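# Stand the carton upright with its arrows pointing up

## Task

Rotate the carton until the arrows printed on its side faces point toward the ceiling. It must end up standing on the bench with no part of it projecting past the bench edge. Release it and pull the grippers away. It only counts if the carton stays that way without the robot supporting it.

## Robot and tools

Robot: two arms, left_arm and right_arm, each ending in a two-finger gripper. Each arm has six joints, listed from base to gripper: waist (-2.880 to 2.880 rad), shoulder (0.000 to 3.142), elbow (0.000 to 3.019), wrist pitch (-1.693 to 1.571), wrist yaw (-1.571 to 1.571), wrist roll (-2.094 to 2.094). The fingers extend along the gripper's own +z axis and close along its y axis. The reported hand point sits between the finger pads, roughly 1 cm short of the tips.

Frame: every pose uses one scene frame. Its origin is on the floor (z = 0) under the middle of the robot's foot. +x is the robot's forward direction, +z is up, and +y is toward the robot's own left, where left_arm is. Image left and right do not correspond to arm names. Only the floor height is known; the bench height must be estimated. Reported hand positions can be somewhat wrong, more so at long reach, and arms often stop a centimetre or more from the commanded point, usually low.

Row format (used by both moving tools): 16 numbers covering both arms, even if only one moves: left_arm x, y, z, qw, qx, qy, qz, opening, then the same eight for right_arm. x, y, z are an absolute target position in metres in the scene frame. The quaternion is an absolute target orientation, w first. Opening runs from -1 (closed) to +1 (fully open, 0.094 m). A row may carry 12 extra numbers from 0 to 1: stiffness multipliers for each joint, left_arm's six then right_arm's six in joint order; they persist until changed.

execute_actions(actions): a list of up to 15 actions, run in order. Each action is a table of up to 15 rows; each row lasts one control step of 1/30 s, and if fewer rows are given the final one repeats until the action's 15 steps (0.5 s) are used. An empty list just returns the current state and images. Every step, the commanded pose is limited to 70 mm and 16 degrees away from the gripper's measured pose, and damped inverse kinematics then favours position over orientation. So a distant target can take several actions; after an action the arm only continues as far as its last clipped pose. An action is rejected for both arms if any target lies over 0.6 m from that gripper's starting position along any of the gripper's current axes; if the first action fails this against the last reported state, or anything is malformed, nothing runs. To hold an orientation, keep resending the same quaternion you chose, not the drifted one from the result.

move(target, speed, blocking): target is one row as above (absolute poses). Each gripper travels a straight line toward its pose, taking the shorter rotation; all arms finish together, within 0.5 to 10 s, and are cut off at 10 s. speed is the top path speed in m/s, 0.002 to 0.5, default 0.25; turning is capped at twice that in rad/s. Openings are applied at the start. Paths ignore obstacles and the other arm, lag behind, may wander and can exceed speed near full arm extension. Faster moves and targets set deeper past a contact press harder. The result adds a move: line giving the outcome (done, off_target, moving, held, fault) and any limits: paced means the pose was clipped, held means checks blocked some steps (the arm may then jump ahead quickly). Each gripper's distance from its pose is listed. With blocking=false the call returns after 0.5 s while motion continues; use wait(0) to check, and call wait or stop before any new move or execute_actions.

wait(seconds): 0 to 10 s with arms holding their last command; returns early when a running move ends. stop(): brakes a running move; it needs braking distance, more at speed, and the fingers keep moving.

zoom_image(camera, region): enlarged view of cam_head_left or cam_head_right; region is [x0, y0, x1, y1] in image pixels from the top-left, at most 504 by 504. Both cameras are 672x504 head cameras; their intrinsics are given (cam_head_left fx=fy=579.114, cx=334.889, cy=251.608; cam_head_right fx=fy=583.22, cx=337.785, cy=253.783; strong radial distortion).

finished_scene(scene): pass the current scene number; the robot holds its last command, then the scene is judged and the next begins. It is irreversible. Answering without a tool call ends all remaining work.

Result lines: the state line shows each gripper's position and quaternion. Hand target lines show where the controller is steering now. grip_measured shows finger opening on the command scale (last Joint positions value is opening in metres); readings may be off by about 1 mm per gripper. Step readings list positions at some steps; HELD with an arm name marks blocked steps. pose unreachable means the clearance check altered or blocked that arm's command. FAULT means an arm stopped. MOTOR HOT appears at 85 °C; at 100 °C an OVER-TEMPERATURE FAULT releases that arm and it drops.

Gripping: command an opening below grip_measured; about 0.03 lower holds firmly, less holds gently. Pads push up to roughly 50 to 62 N, with a brief spike on first contact.

Cautions: the simulation keeps running while you compose a reply, holding the last command. An arm meant to stay still should get its full last pose and desired opening in every call. Do not let the arms collide or press on each other. Avoid dropping, slamming or shoving the carton, and never push anything out of the work area. Occasional disturbances may pull on a held object or nudge loose ones. Holding loads heats the motors.

Each tool is called as name([rows], argument=value, ...), one row to a line, values as JSON.

## Session

execute_actions(actions=[])

Scene clock: 0.00 s.
left_arm: end_effector_position=(+0.6164, +0.3187, +0.9367) grip_measured=-0.997 end_effector_quat_wxyz=(-0.068, +0.432, -0.882, -0.176) | right_arm: end_effector_position=(+0.4002, -0.1764, +0.9263) grip_measured=+1.000 end_effector_quat_wxyz=(-0.294, +0.171, +0.940, -0.020)
Joint positions: left_arm=[ 1.24   1.349  0.824  0.456 -0.696 -0.558  0.   ] | right_arm=[ 1.945  1.617  0.805 -0.008  0.404  0.318  0.094]
Joint velocities: left_arm=[-0.015 -0.005 -0.017  0.002 -0.007  0.007 -0.001] | right_arm=[-0.015 -0.015  0.007  0.002 -0.037  0.022  0.   ]
Hand target (left_arm): +0.612, +0.318, +0.937; +0.065, -0.430, +0.883, +0.177
Hand target (right_arm): +0.392, -0.176, +0.931; -0.301, +0.168, +0.938, -0.021
Joint stiffness scale: left_arm=[1. 1. 1. 1. 1. 1.] | right_arm=[1. 1. 1. 1. 1. 1.]

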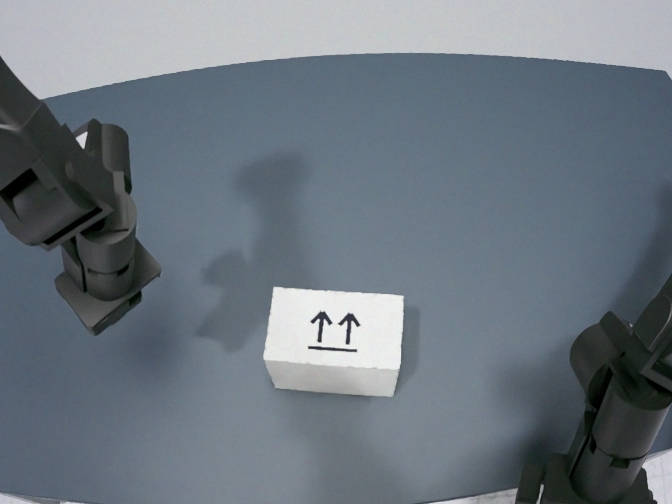

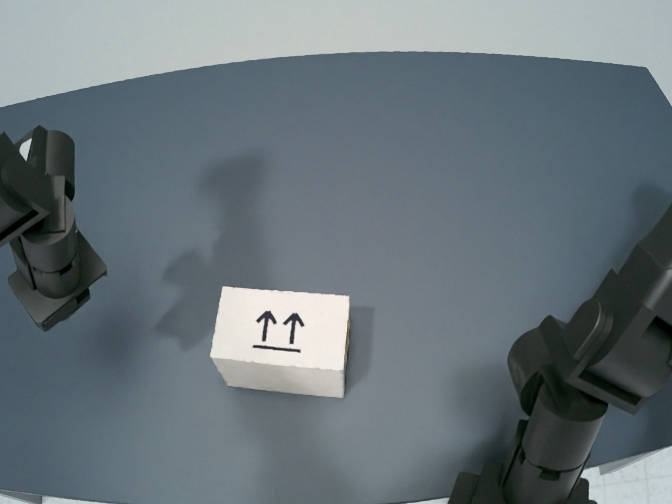

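move(target=[0.5,0.2,0.95,0,0,0.707,-0.707,-1,0.5,-0.2,0.95,0,0,0.707,0.707,-1], speed=0.4)

Scene clock: 10.30 s.
left_arm: end_effector_position=(+0.5276, +0.2075, +0.9517) grip_measured=-0.997 end_effector_quat_wxyz=(+0.032, -0.112, +0.774, -0.622) | right_arm: end_effector_position=(+0.5041, -0.2034, +0.9549) grip_measured=-0.979 end_effector_quat_wxyz=(-0.004, +0.004, -0.715, -0.699)
Joint positions: left_arm=[ 1.614  1.655  1.04  -0.281  1.323  0.663  0.   ] | right_arm=[ 1.532  1.84   1.359 -1.289 -1.208 -1.631  0.001]
Joint velocities: left_arm=[-0.024 -0.005 -0.017  0.002  0.051  0.007 -0.001] | right_arm=[-0.005  0.005 -0.012 -0.017  0.037 -0.007 -0.   ]
Hand target (left_arm): +0.529, +0.208, +0.953; +0.032, -0.112, +0.775, -0.622
Hand target (right_arm): +0.499, -0.205, +0.953; +0.001, -0.002, +0.714, +0.700
Off the commanded pose (left_arm): 0.029 m, 18 deg; orientation clipped at the last step of the last action.
Off the commanded pose (right_arm): 0.007 m, 1 deg.
Joint stiffness scale: left_arm=[1. 1. 1. 1. 1. 1.] | right_arm=[1. 1. 1. 1. 1. 1.]
move: held (left_arm); limits=paced,held; held on 32 of 109 steps (left_arm), including the last (left_arm)
pose unreachable (left arm): on one or more control steps of this call, first in action 0 (counted from 0), this arm could not follow its commanded pose, so it was not sent that pose on those steps. On the call's last step it was still not sent that pose. It may still have moved: this result reports where it is.
cause: the commanded pose would bring two parts of the arm too close to each other (its wrist (the part past joint 4) and its wrist camera, with joints 5 (wrist yaw) and 6 (wrist roll) between them).

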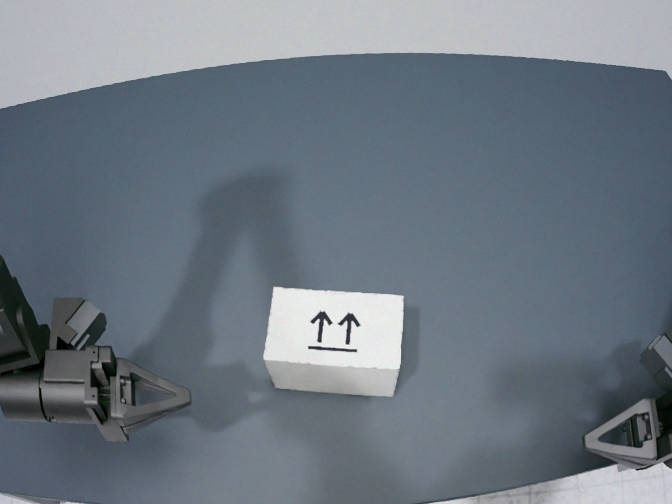

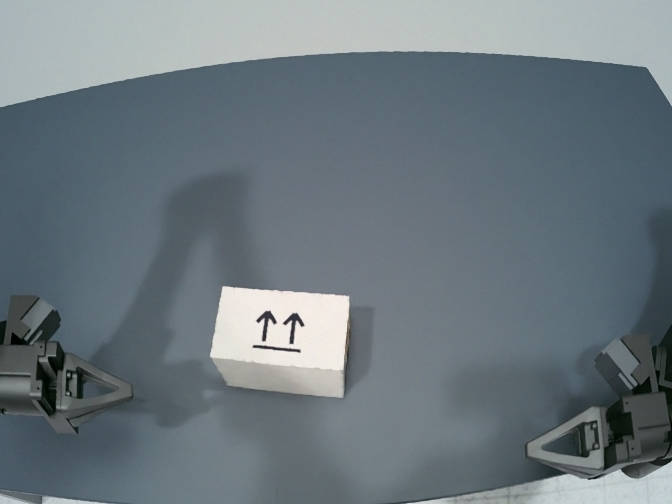

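move(target=[0.70,0.2,0.87,0,0,0.887,-0.462,-1,0.69,-0.09,0.87,0,0,0.887,0.462,-1], speed=0.4)

Scene clock: 22.67 s.
left_arm: end_effector_position=(+0.7018, +0.2084, +0.8663) grip_measured=-0.997 end_effector_quat_wxyz=(+0.007, +0.006, +0.889, -0.458) | right_arm: end_effector_position=(+0.7011, -0.0874, +0.8802) grip_measured=-0.979 end_effector_quat_wxyz=(-0.007, +0.010, -0.880, -0.474)
Joint positions: left_arm=[ 1.434  1.592  1.412 -0.35   0.757  0.472  0.   ] | right_arm=[ 1.913  1.641  1.359 -0.191 -0.608 -0.368  0.001]
Joint velocities: left_arm=[-0.005  0.005 -0.007 -0.007 -0.037 -0.037 -0.001] | right_arm=[ 0.005  0.015  0.007  0.017 -0.066  0.007 -0.001]
Hand target (left_arm): +0.698, +0.202, +0.867; -0.001, +0.002, +0.887, -0.461
Hand target (right_arm): +0.694, -0.091, +0.875; -0.000, -0.002, +0.883, +0.469
Off the commanded pose (left_arm): 0.009 m, 1 deg.
Off the commanded pose (right_arm): 0.015 m, 2 deg.
Joint stiffness scale: left_arm=[1. 1. 1. 1. 1. 1.] | right_arm=[1. 1. 1. 1. 1. 1.]
move: off_target (right_arm)

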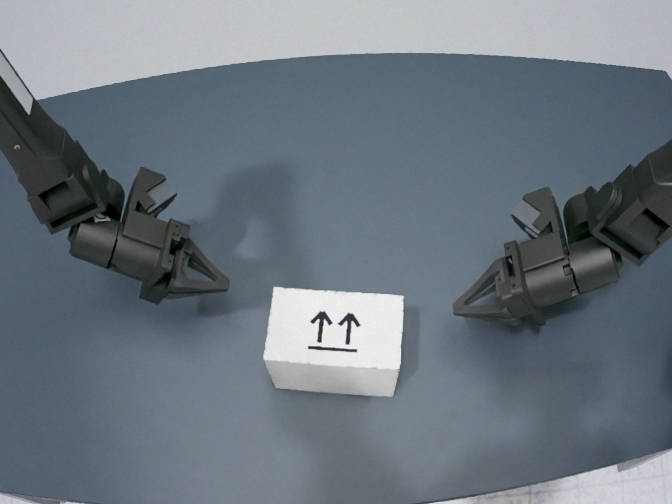

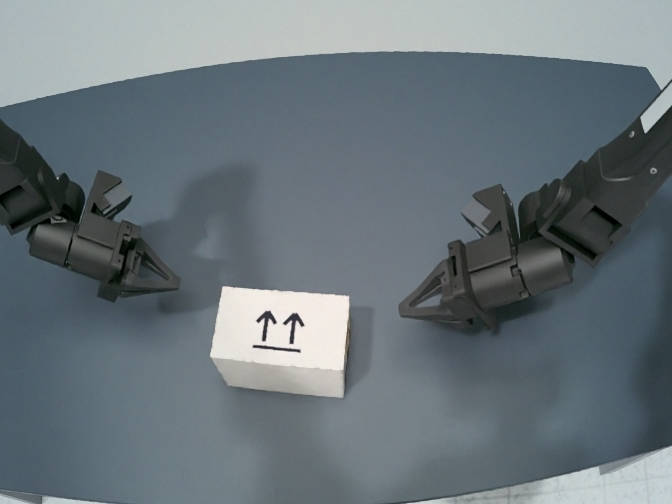

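move(target=[0.675,0.165,0.825,0,0,0.887,-0.462,-1,0.685,-0.055,0.815,0,0,0.887,0.462,-1], speed=0.2)

Scene clock: 25.73 s.
left_arm: end_effector_position=(+0.6800, +0.1765, +0.8281) grip_measured=-0.997 end_effector_quat_wxyz=(+0.004, +0.002, +0.889, -0.457) | right_arm: end_effector_position=(+0.6744, -0.0581, +0.8112) grip_measured=-0.979 end_effector_quat_wxyz=(+0.008, +0.003, -0.887, -0.462)
Joint positions: left_arm=[ 1.403  1.703  1.45  -0.265  0.728  0.444  0.   ] | right_arm=[ 1.914  1.832  1.5   -0.153 -0.574 -0.347  0.001]
Joint velocities: left_arm=[-0.005 -0.015 -0.002 -0.002  0.037 -0.081  0.   ] | right_arm=[ 0.005  0.005 -0.002 -0.017 -0.007  0.022 -0.   ]
Hand target (left_arm): +0.675, +0.166, +0.825; -0.000, +0.000, +0.887, -0.462
Hand target (right_arm): +0.686, -0.056, +0.814; -0.000, +0.000, +0.887, +0.462
Off the commanded pose (left_arm): 0.013 m, 1 deg.
Off the commanded pose (right_arm): 0.012 m, 1 deg.
Joint stiffness scale: left_arm=[1. 1. 1. 1. 1. 1.] | right_arm=[1. 1. 1. 1. 1. 1.]
move: off_target (left_arm, right_arm)

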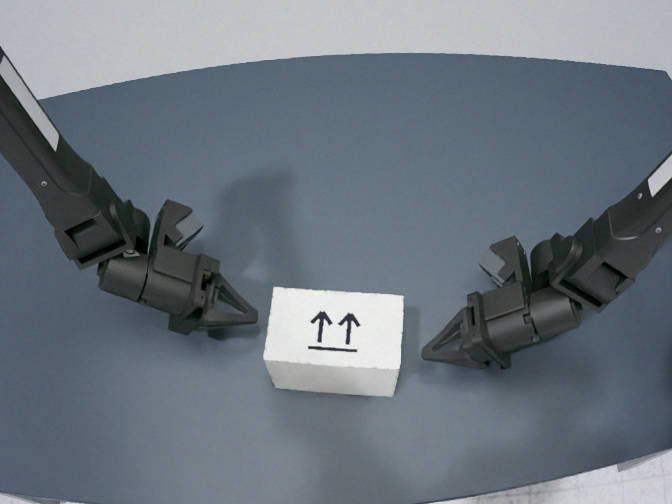

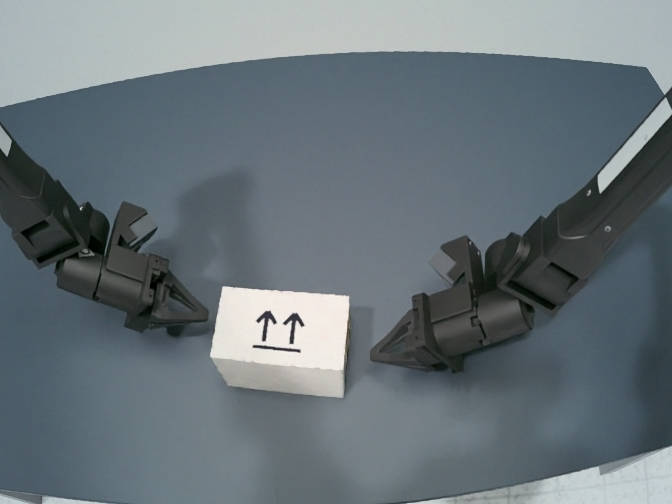

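move(target=[0.678,0.163,0.795,0,0,0.887,-0.462,-1,0.72,-0.05,0.792,0,0,0.887,0.462,-1], speed=0.15)

Scene clock: 30.37 s.
left_arm: end_effector_position=(+0.6915, +0.1756, +0.8007) grip_measured=-0.997 end_effector_quat_wxyz=(+0.014, +0.005, +0.891, -0.454) | right_arm: end_effector_position=(+0.7279, -0.0587, +0.7950) grip_measured=-0.979 end_effector_quat_wxyz=(-0.013, +0.006, -0.889, -0.458)
Joint positions: left_arm=[ 1.403  1.77   1.547 -0.274  0.728  0.444  0.   ] | right_arm=[ 1.928  1.868  1.658 -0.229 -0.566 -0.342  0.001]
Joint velocities: left_arm=[ 0.005  0.005  0.007 -0.012  0.007 -0.051 -0.   ] | right_arm=[ 0.015 -0.005  0.012  0.007 -0.022  0.022  0.   ]
Hand target (left_arm): +0.678, +0.164, +0.795; +0.000, +0.000, +0.887, -0.462
Hand target (right_arm): +0.720, -0.051, +0.793; -0.000, +0.000, +0.887, +0.462
Off the commanded pose (left_arm): 0.019 m, 2 deg.
Off the commanded pose (right_arm): 0.012 m, 2 deg.
Joint stiffness scale: left_arm=[1. 1. 1. 1. 1. 1.] | right_arm=[1. 1. 1. 1. 1. 1.]
move: off_target (left_arm, right_arm)

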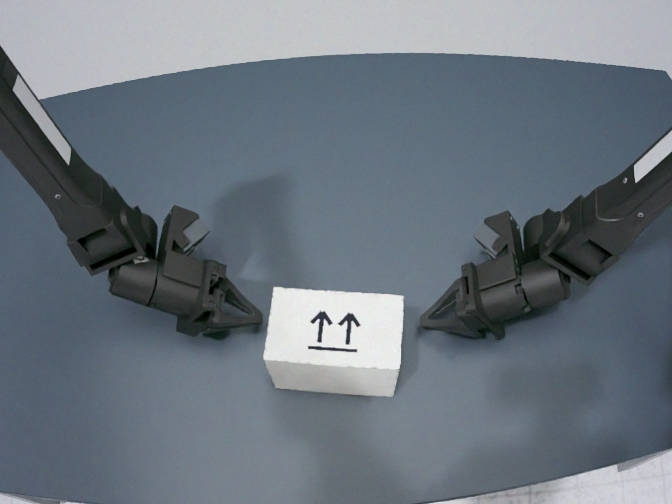

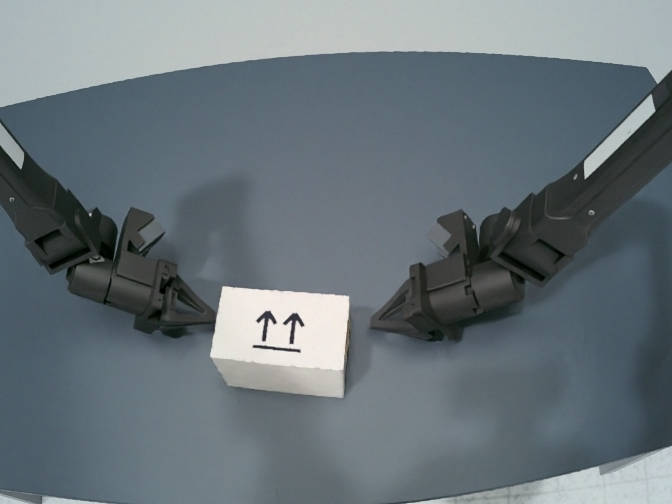

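move(target=[0.668,0.125,0.795,0,0,0.887,-0.462,-1,0.705,-0.005,0.792,0,0,0.887,0.462,-1], speed=0.05)

Scene clock: 33.97 s.
left_arm: end_effector_position=(+0.6933, +0.1580, +0.7995) grip_measured=-0.997 end_effector_quat_wxyz=(+0.021, +0.006, +0.896, -0.444) | right_arm: end_effector_position=(+0.7196, -0.0307, +0.7890) grip_measured=-0.979 end_effector_quat_wxyz=(-0.011, +0.003, -0.893, -0.449)
Joint positions: left_arm=[ 1.372  1.774  1.526 -0.211  0.684  0.416  0.   ] | right_arm=[ 1.964  1.903  1.658 -0.177 -0.514 -0.313  0.001]
Joint velocities: left_arm=[-0.005  0.015 -0.012  0.002 -0.051 -0.051  0.001] | right_arm=[-0.015 -0.005 -0.002  0.007  0.007  0.007  0.001]
Hand target (left_arm): +0.668, +0.126, +0.797; -0.000, +0.001, +0.887, -0.462
Hand target (right_arm): +0.705, -0.005, +0.792; -0.000, +0.001, +0.887, +0.462
Off the commanded pose (left_arm): 0.042 m, 3 deg.
Off the commanded pose (right_arm): 0.030 m, 2 deg.
Joint stiffness scale: left_arm=[1. 1. 1. 1. 1. 1.] | right_arm=[1. 1. 1. 1. 1. 1.]
move: off_target (left_arm, right_arm)

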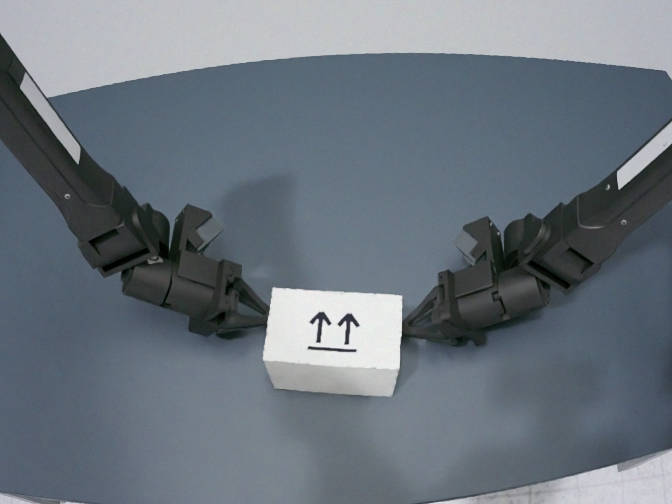

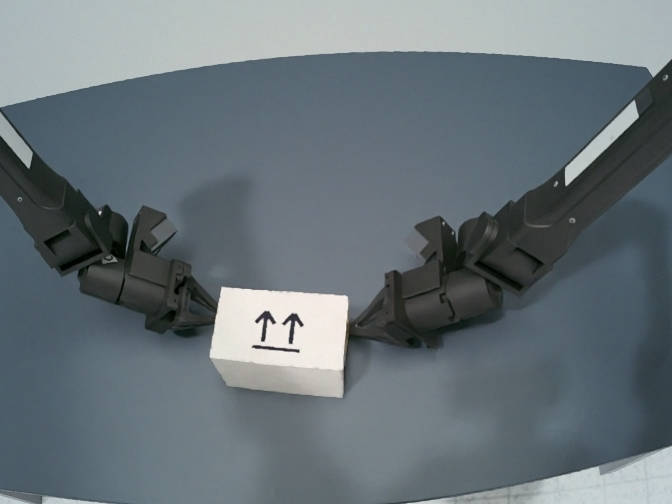

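execute_actions([
  [[0.666,0.12,0.81,0,0,0.887,-0.462,-1,0.70,0,0.807,0,0,0.887,0.462,-1]],
  [[0.657,0.12,0.825,0,0,0.887,-0.462,-1,0.69,0,0.822,0,0,0.887,0.462,-1]],
  [[0.645,0.12,0.837,0,0,0.887,-0.462,-1,0.678,0,0.834,0,0,0.887,0.462,-1]],
  [[0.63,0.12,0.845,0,0,0.887,-0.462,-1,0.663,0,0.842,0,0,0.887,0.462,-1]],
])

Scene clock: 39.33 s.
left_arm: end_effector_position=(+0.6364, +0.1472, +0.8300) grip_measured=-0.997 end_effector_quat_wxyz=(+0.006, +0.001, +0.899, -0.438) | right_arm: end_effector_position=(+0.6770, -0.0364, +0.8226) grip_measured=-0.980 end_effector_quat_wxyz=(-0.012, +0.001, -0.902, -0.433)
Joint positions: left_arm=[ 1.37   1.712  1.313 -0.078  0.661  0.405  0.   ] | right_arm=[ 1.966  1.811  1.427 -0.022 -0.477 -0.303  0.001]
Joint velocities: left_arm=[-0.024 -0.005 -0.007 -0.017 -0.051 -0.007 -0.   ] | right_arm=[-0.015 -0.024  0.012  0.002  0.095  0.007  0.   ]
Hand target (left_arm): +0.630, +0.120, +0.845; -0.000, +0.000, +0.887, -0.462
Hand target (right_arm): +0.663, -0.001, +0.841; -0.000, +0.000, +0.887, +0.462
Off the commanded pose (left_arm): 0.032 m, 3 deg.
Off the commanded pose (right_arm): 0.044 m, 4 deg.
Joint stiffness scale: left_arm=[1. 1. 1. 1. 1. 1.] | right_arm=[1. 1. 1. 1. 1. 1.]
Step readings (end_effector_position; steps 1 to 15: 1st action; 16 to 30: 2nd action; 31 to 45: 3rd action; 46 to 60: 4th action):
0: left_arm (+0.6933, +0.1580, +0.7995) | right_arm (+0.7196, -0.0307, +0.7890)
1: left_arm (+0.6914, +0.1574, +0.7991) | right_arm (+0.7185, -0.0306, +0.7887)
2: left_arm (+0.6896, +0.1567, +0.7994) | right_arm (+0.7171, -0.0302, +0.7893)
4: left_arm (+0.6838, +0.1555, +0.7998) | right_arm (+0.7135, -0.0307, +0.7904)
8: left_arm (+0.6762, +0.1541, +0.8001) | right_arm (+0.7104, -0.0310, +0.7906)
15: left_arm (+0.6762, +0.1541, +0.8001) | right_arm (+0.7104, -0.0311, +0.7905)
16: left_arm (+0.6750, +0.1539, +0.8007) | right_arm (+0.7093, -0.0313, +0.7913)
17: left_arm (+0.6731, +0.1537, +0.8027) | right_arm (+0.7075, -0.0321, +0.7938)
19: left_arm (+0.6666, +0.1526, +0.8078) | right_arm (+0.7017, -0.0330, +0.7999)
23: left_arm (+0.6603, +0.1511, +0.8107) | right_arm (+0.6978, -0.0337, +0.8029)
30: left_arm (+0.6603, +0.1512, +0.8106) | right_arm (+0.6982, -0.0338, +0.8028)
31: left_arm (+0.6594, +0.1510, +0.8111) | right_arm (+0.6976, -0.0340, +0.8034)
32: left_arm (+0.6576, +0.1508, +0.8130) | right_arm (+0.6960, -0.0344, +0.8056)
34: left_arm (+0.6522, +0.1501, +0.8184) | right_arm (+0.6907, -0.0351, +0.8109)
38: left_arm (+0.6477, +0.1493, +0.8217) | right_arm (+0.6868, -0.0354, +0.8142)
45: left_arm (+0.6479, +0.1494, +0.8216) | right_arm (+0.6871, -0.0355, +0.8141)
46: left_arm (+0.6472, +0.1492, +0.8220) | right_arm (+0.6862, -0.0355, +0.8146)
47: left_arm (+0.6457, +0.1490, +0.8233) | right_arm (+0.6851, -0.0357, +0.8161)
49: left_arm (+0.6404, +0.1481, +0.8275) | right_arm (+0.6799, -0.0359, +0.8201)
53: left_arm (+0.6361, +0.1472, +0.8300) | right_arm (+0.6767, -0.0362, +0.8227)
60: end_effector_position above

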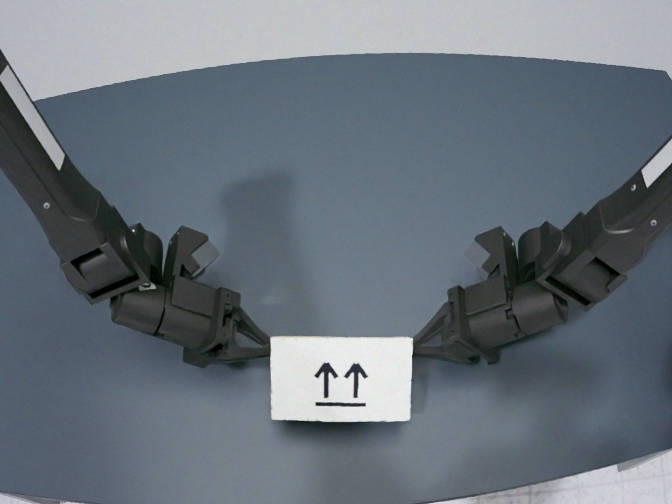

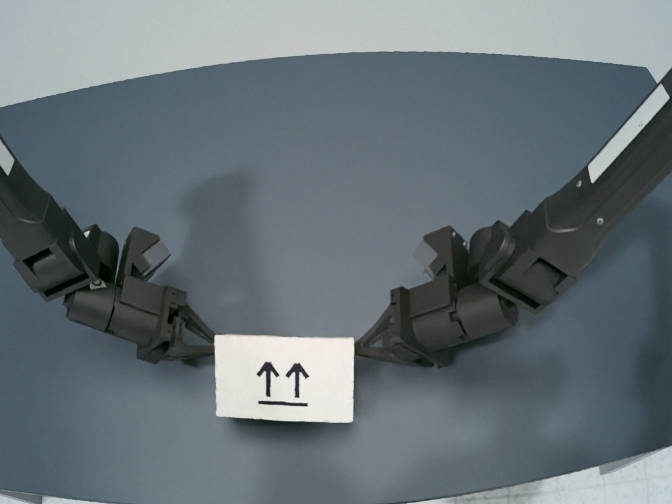

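execute_actions([
  [[0.628,0.12,0.858,0,0,0.887,-0.462,-1,0.661,0,0.857,0,0,0.887,0.462,-1]],
  [[0.622,0.12,0.868,0,0,0.887,-0.462,-1,0.655,0,0.868,0,0,0.887,0.462,-1]],
  [[0.61,0.12,0.874,0,0,0.887,-0.462,-1,0.643,0,0.874,0,0,0.887,0.462,-1]],
])

Scene clock: 42.50 s.
left_arm: end_effector_position=(+0.6094, +0.1441, +0.8556) grip_measured=-0.997 end_effector_quat_wxyz=(-0.000, -0.001, +0.899, -0.439) | right_arm: end_effector_position=(+0.6586, -0.0384, +0.8497) grip_measured=-0.980 end_effector_quat_wxyz=(-0.014, +0.001, -0.904, -0.428)
Joint positions: left_arm=[ 1.37   1.663  1.193 -0.018  0.658  0.403  0.   ] | right_arm=[ 1.975  1.75   1.301  0.052 -0.46  -0.296  0.001]
Joint velocities: left_arm=[-0.005 -0.015 -0.007  0.007 -0.095 -0.051 -0.   ] | right_arm=[ 0.005 -0.015  0.012 -0.017  0.007 -0.066 -0.001]
Hand target (left_arm): +0.610, +0.121, +0.873; +0.000, +0.000, +0.887, -0.462
Hand target (right_arm): +0.643, -0.001, +0.873; -0.000, +0.000, +0.887, +0.462
Off the commanded pose (left_arm): 0.030 m, 3 deg.
Off the commanded pose (right_arm): 0.048 m, 5 deg.
Joint stiffness scale: left_arm=[1. 1. 1. 1. 1. 1.] | right_arm=[1. 1. 1. 1. 1. 1.]
Step readings (end_effector_position; steps 1 to 15: 1st action; 16 to 30: 2nd action; 31 to 45: 3rd action):
0: left_arm (+0.6364, +0.1472, +0.8300) | right_arm (+0.6770, -0.0364, +0.8226)
1: left_arm (+0.6361, +0.1473, +0.8305) | right_arm (+0.6764, -0.0368, +0.8230)
2: left_arm (+0.6344, +0.1472, +0.8323) | right_arm (+0.6747, -0.0372, +0.8250)
4: left_arm (+0.6299, +0.1467, +0.8372) | right_arm (+0.6702, -0.0376, +0.8304)
8: left_arm (+0.6244, +0.1456, +0.8405) | right_arm (+0.6668, -0.0383, +0.8338)
15: left_arm (+0.6250, +0.1458, +0.8404) | right_arm (+0.6673, -0.0382, +0.8338)
16: left_arm (+0.6247, +0.1459, +0.8409) | right_arm (+0.6670, -0.0382, +0.8344)
17: left_arm (+0.6234, +0.1457, +0.8424) | right_arm (+0.6659, -0.0382, +0.8361)
19: left_arm (+0.6198, +0.1455, +0.8466) | right_arm (+0.6628, -0.0380, +0.8408)
23: left_arm (+0.6164, +0.1451, +0.8495) | right_arm (+0.6620, -0.0385, +0.8439)
30: left_arm (+0.6178, +0.1456, +0.8496) | right_arm (+0.6647, -0.0377, +0.8450)
31: left_arm (+0.6176, +0.1456, +0.8499) | right_arm (+0.6645, -0.0378, +0.8452)
32: left_arm (+0.6169, +0.1456, +0.8508) | right_arm (+0.6640, -0.0377, +0.8462)
34: left_arm (+0.6133, +0.1449, +0.8537) | right_arm (+0.6609, -0.0379, +0.8486)
38: left_arm (+0.6089, +0.1439, +0.8556) | right_arm (+0.6575, -0.0380, +0.8495)
45: end_effector_position above

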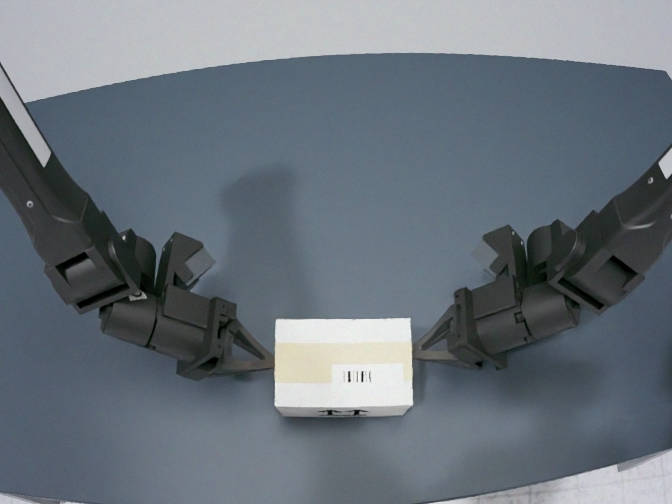

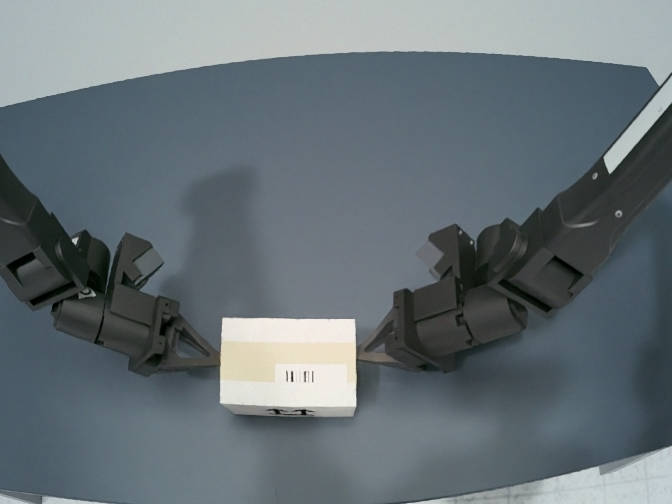

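execute_actions([
  [[0.61,0.12,0.857,0,0,0.887,-0.462,-1,0.643,0,0.857,0,0,0.887,0.462,-1]],
  [[0.61,0.12,0.843,0,0,0.887,-0.462,-1,0.643,0,0.843,0,0,0.887,0.462,-1]],
  [[0.61,0.12,0.83,0,0,0.887,-0.462,-1,0.643,0,0.83,0,0,0.887,0.462,-1]],
  [[0.61,0.12,0.818,0,0,0.887,-0.462,-1,0.643,0,0.818,0,0,0.887,0.462,-1]],
])

Scene clock: 47.43 s.
left_arm: end_effector_position=(+0.6323, +0.1284, +0.8481) grip_measured=-0.997 end_effector_quat_wxyz=(+0.013, -0.004, +0.880, -0.474) | right_arm: end_effector_position=(+0.6556, +0.0100, +0.8490) grip_measured=-0.980 end_effector_quat_wxyz=(-0.006, -0.000, -0.873, -0.488)
Joint positions: left_arm=[ 1.353  1.706  1.281 -0.065  0.728  0.404  0.   ] | right_arm=[ 2.014  1.835  1.389 -0.001 -0.549 -0.296  0.001]
Joint velocities: left_arm=[ 0.005 -0.005  0.002 -0.012  0.007 -0.037 -0.001] | right_arm=[-0.015 -0.005 -0.002 -0.007 -0.051 -0.022  0.001]
Hand target (left_arm): +0.609, +0.121, +0.822; -0.000, +0.000, +0.887, -0.462
Hand target (right_arm): +0.643, -0.002, +0.820; -0.000, -0.000, +0.887, +0.462
Off the commanded pose (left_arm): 0.038 m, 2 deg.
Off the commanded pose (right_arm): 0.035 m, 3 deg.
Joint stiffness scale: left_arm=[1. 1. 1. 1. 1. 1.] | right_arm=[1. 1. 1. 1. 1. 1.]
Step readings (end_effector_position; steps 1 to 15: 1st action; 16 to 30: 2nd action; 31 to 45: 3rd action; 46 to 60: 4th action):
0: left_arm (+0.6095, +0.1441, +0.8556) | right_arm (+0.6586, -0.0384, +0.8497)
1: left_arm (+0.6107, +0.1444, +0.8552) | right_arm (+0.6587, -0.0380, +0.8496)
2: left_arm (+0.6126, +0.1449, +0.8544) | right_arm (+0.6596, -0.0376, +0.8492)
4: left_arm (+0.6181, +0.1463, +0.8526) | right_arm (+0.6601, -0.0368, +0.8478)
8: left_arm (+0.6246, +0.1415, +0.8551) | right_arm (+0.6572, -0.0263, +0.8513)
15: left_arm (+0.6259, +0.1362, +0.8572) | right_arm (+0.6477, -0.0019, +0.8580)
16: left_arm (+0.6266, +0.1359, +0.8569) | right_arm (+0.6478, -0.0007, +0.8578)
17: left_arm (+0.6280, +0.1356, +0.8551) | right_arm (+0.6485, +0.0005, +0.8558)
19: left_arm (+0.6299, +0.1351, +0.8503) | right_arm (+0.6509, +0.0018, +0.8511)
23: left_arm (+0.6290, +0.1335, +0.8497) | right_arm (+0.6507, +0.0028, +0.8506)
30: left_arm (+0.6290, +0.1335, +0.8497) | right_arm (+0.6507, +0.0028, +0.8506)
31: left_arm (+0.6297, +0.1332, +0.8490) | right_arm (+0.6516, +0.0032, +0.8499)
32: left_arm (+0.6303, +0.1320, +0.8488) | right_arm (+0.6523, +0.0047, +0.8497)
34: left_arm (+0.6308, +0.1309, +0.8487) | right_arm (+0.6533, +0.0062, +0.8495)
38: left_arm (+0.6306, +0.1308, +0.8488) | right_arm (+0.6532, +0.0065, +0.8496)
45: left_arm (+0.6308, +0.1308, +0.8487) | right_arm (+0.6533, +0.0065, +0.8496)
46: left_arm (+0.6311, +0.1305, +0.8483) | right_arm (+0.6542, +0.0069, +0.8493)
47: left_arm (+0.6316, +0.1295, +0.8481) | right_arm (+0.6548, +0.0083, +0.8491)
49: left_arm (+0.6322, +0.1285, +0.8480) | right_arm (+0.6554, +0.0098, +0.8488)
53: left_arm (+0.6322, +0.1284, +0.8481) | right_arm (+0.6556, +0.0100, +0.8490)
60: end_effector_position above

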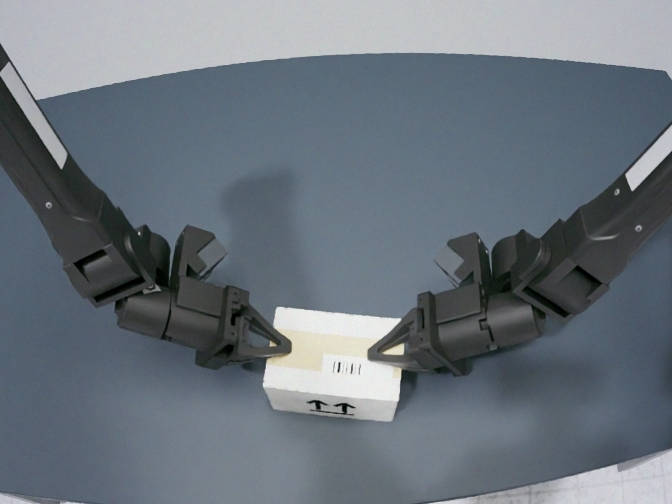

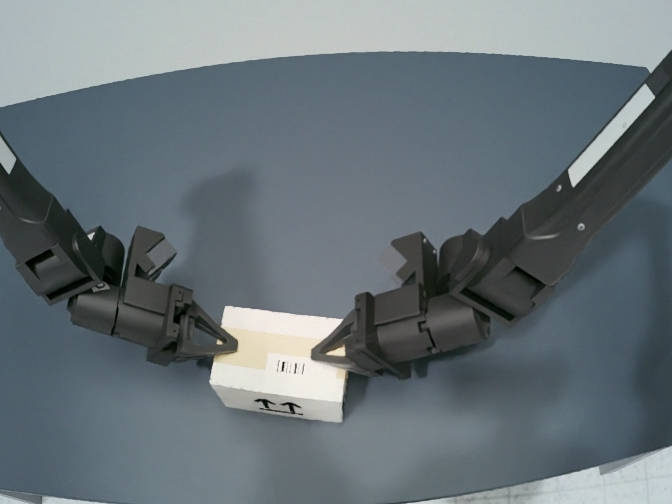

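Slipped off, but the carton is upright. Retreating.

move(target=[0.6,0.28,0.96,0,0,0.887,-0.462,-1,0.6,-0.2,0.96,0,0,0.887,0.462,-1], speed=0.4)

Scene clock: 49.97 s.
left_arm: end_effector_position=(+0.6048, +0.2793, +0.9588) grip_measured=-0.997 end_effector_quat_wxyz=(+0.003, -0.002, +0.888, -0.459) | right_arm: end_effector_position=(+0.6129, -0.2084, +0.9587) grip_measured=-0.980 end_effector_quat_wxyz=(-0.014, +0.003, -0.893, -0.450)
Joint positions: left_arm=[ 1.634  1.362  1.048 -0.345  0.925  0.625  0.   ] | right_arm=[ 1.673  1.363  0.97  -0.126 -0.777 -0.478  0.001]
Joint velocities: left_arm=[ 0.005  0.005  0.002  0.012 -0.051 -0.051 -0.   ] | right_arm=[ 0.015 -0.005  0.002 -0.007 -0.007 -0.037 -0.001]
Hand target (left_arm): +0.600, +0.277, +0.962; +0.000, -0.002, +0.886, -0.463
Hand target (right_arm): +0.597, -0.199, +0.961; -0.000, -0.004, +0.888, +0.460
Off the commanded pose (left_arm): 0.005 m, 1 deg.
Off the commanded pose (right_arm): 0.015 m, 2 deg.
Joint stiffness scale: left_arm=[1. 1. 1. 1. 1. 1.] | right_arm=[1. 1. 1. 1. 1. 1.]
move: off_target (right_arm)

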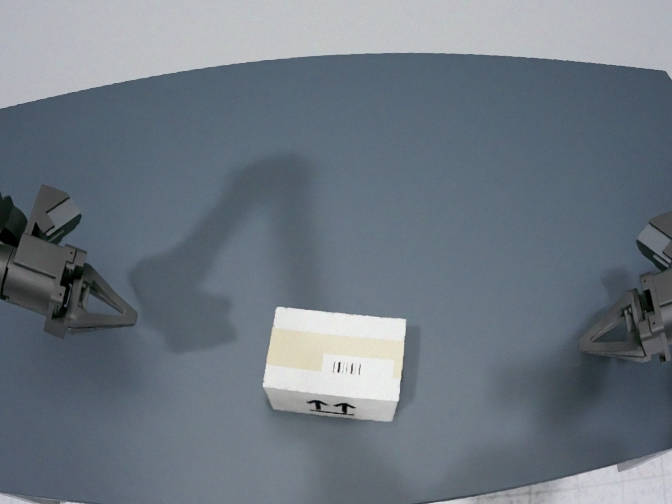

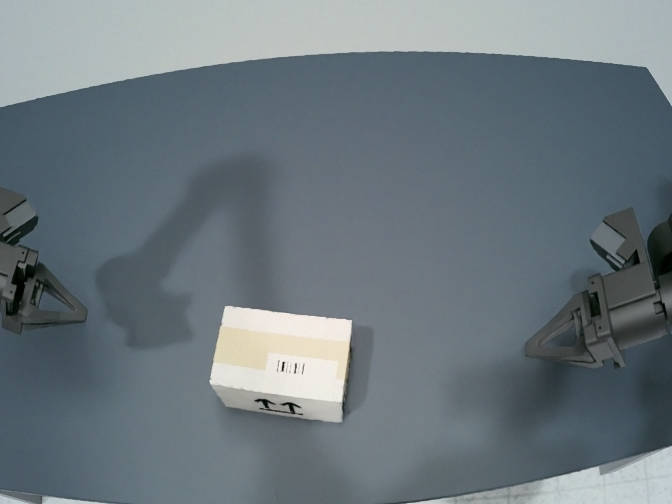

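finished_scene(scene=1)

The scene is finished: the task was done.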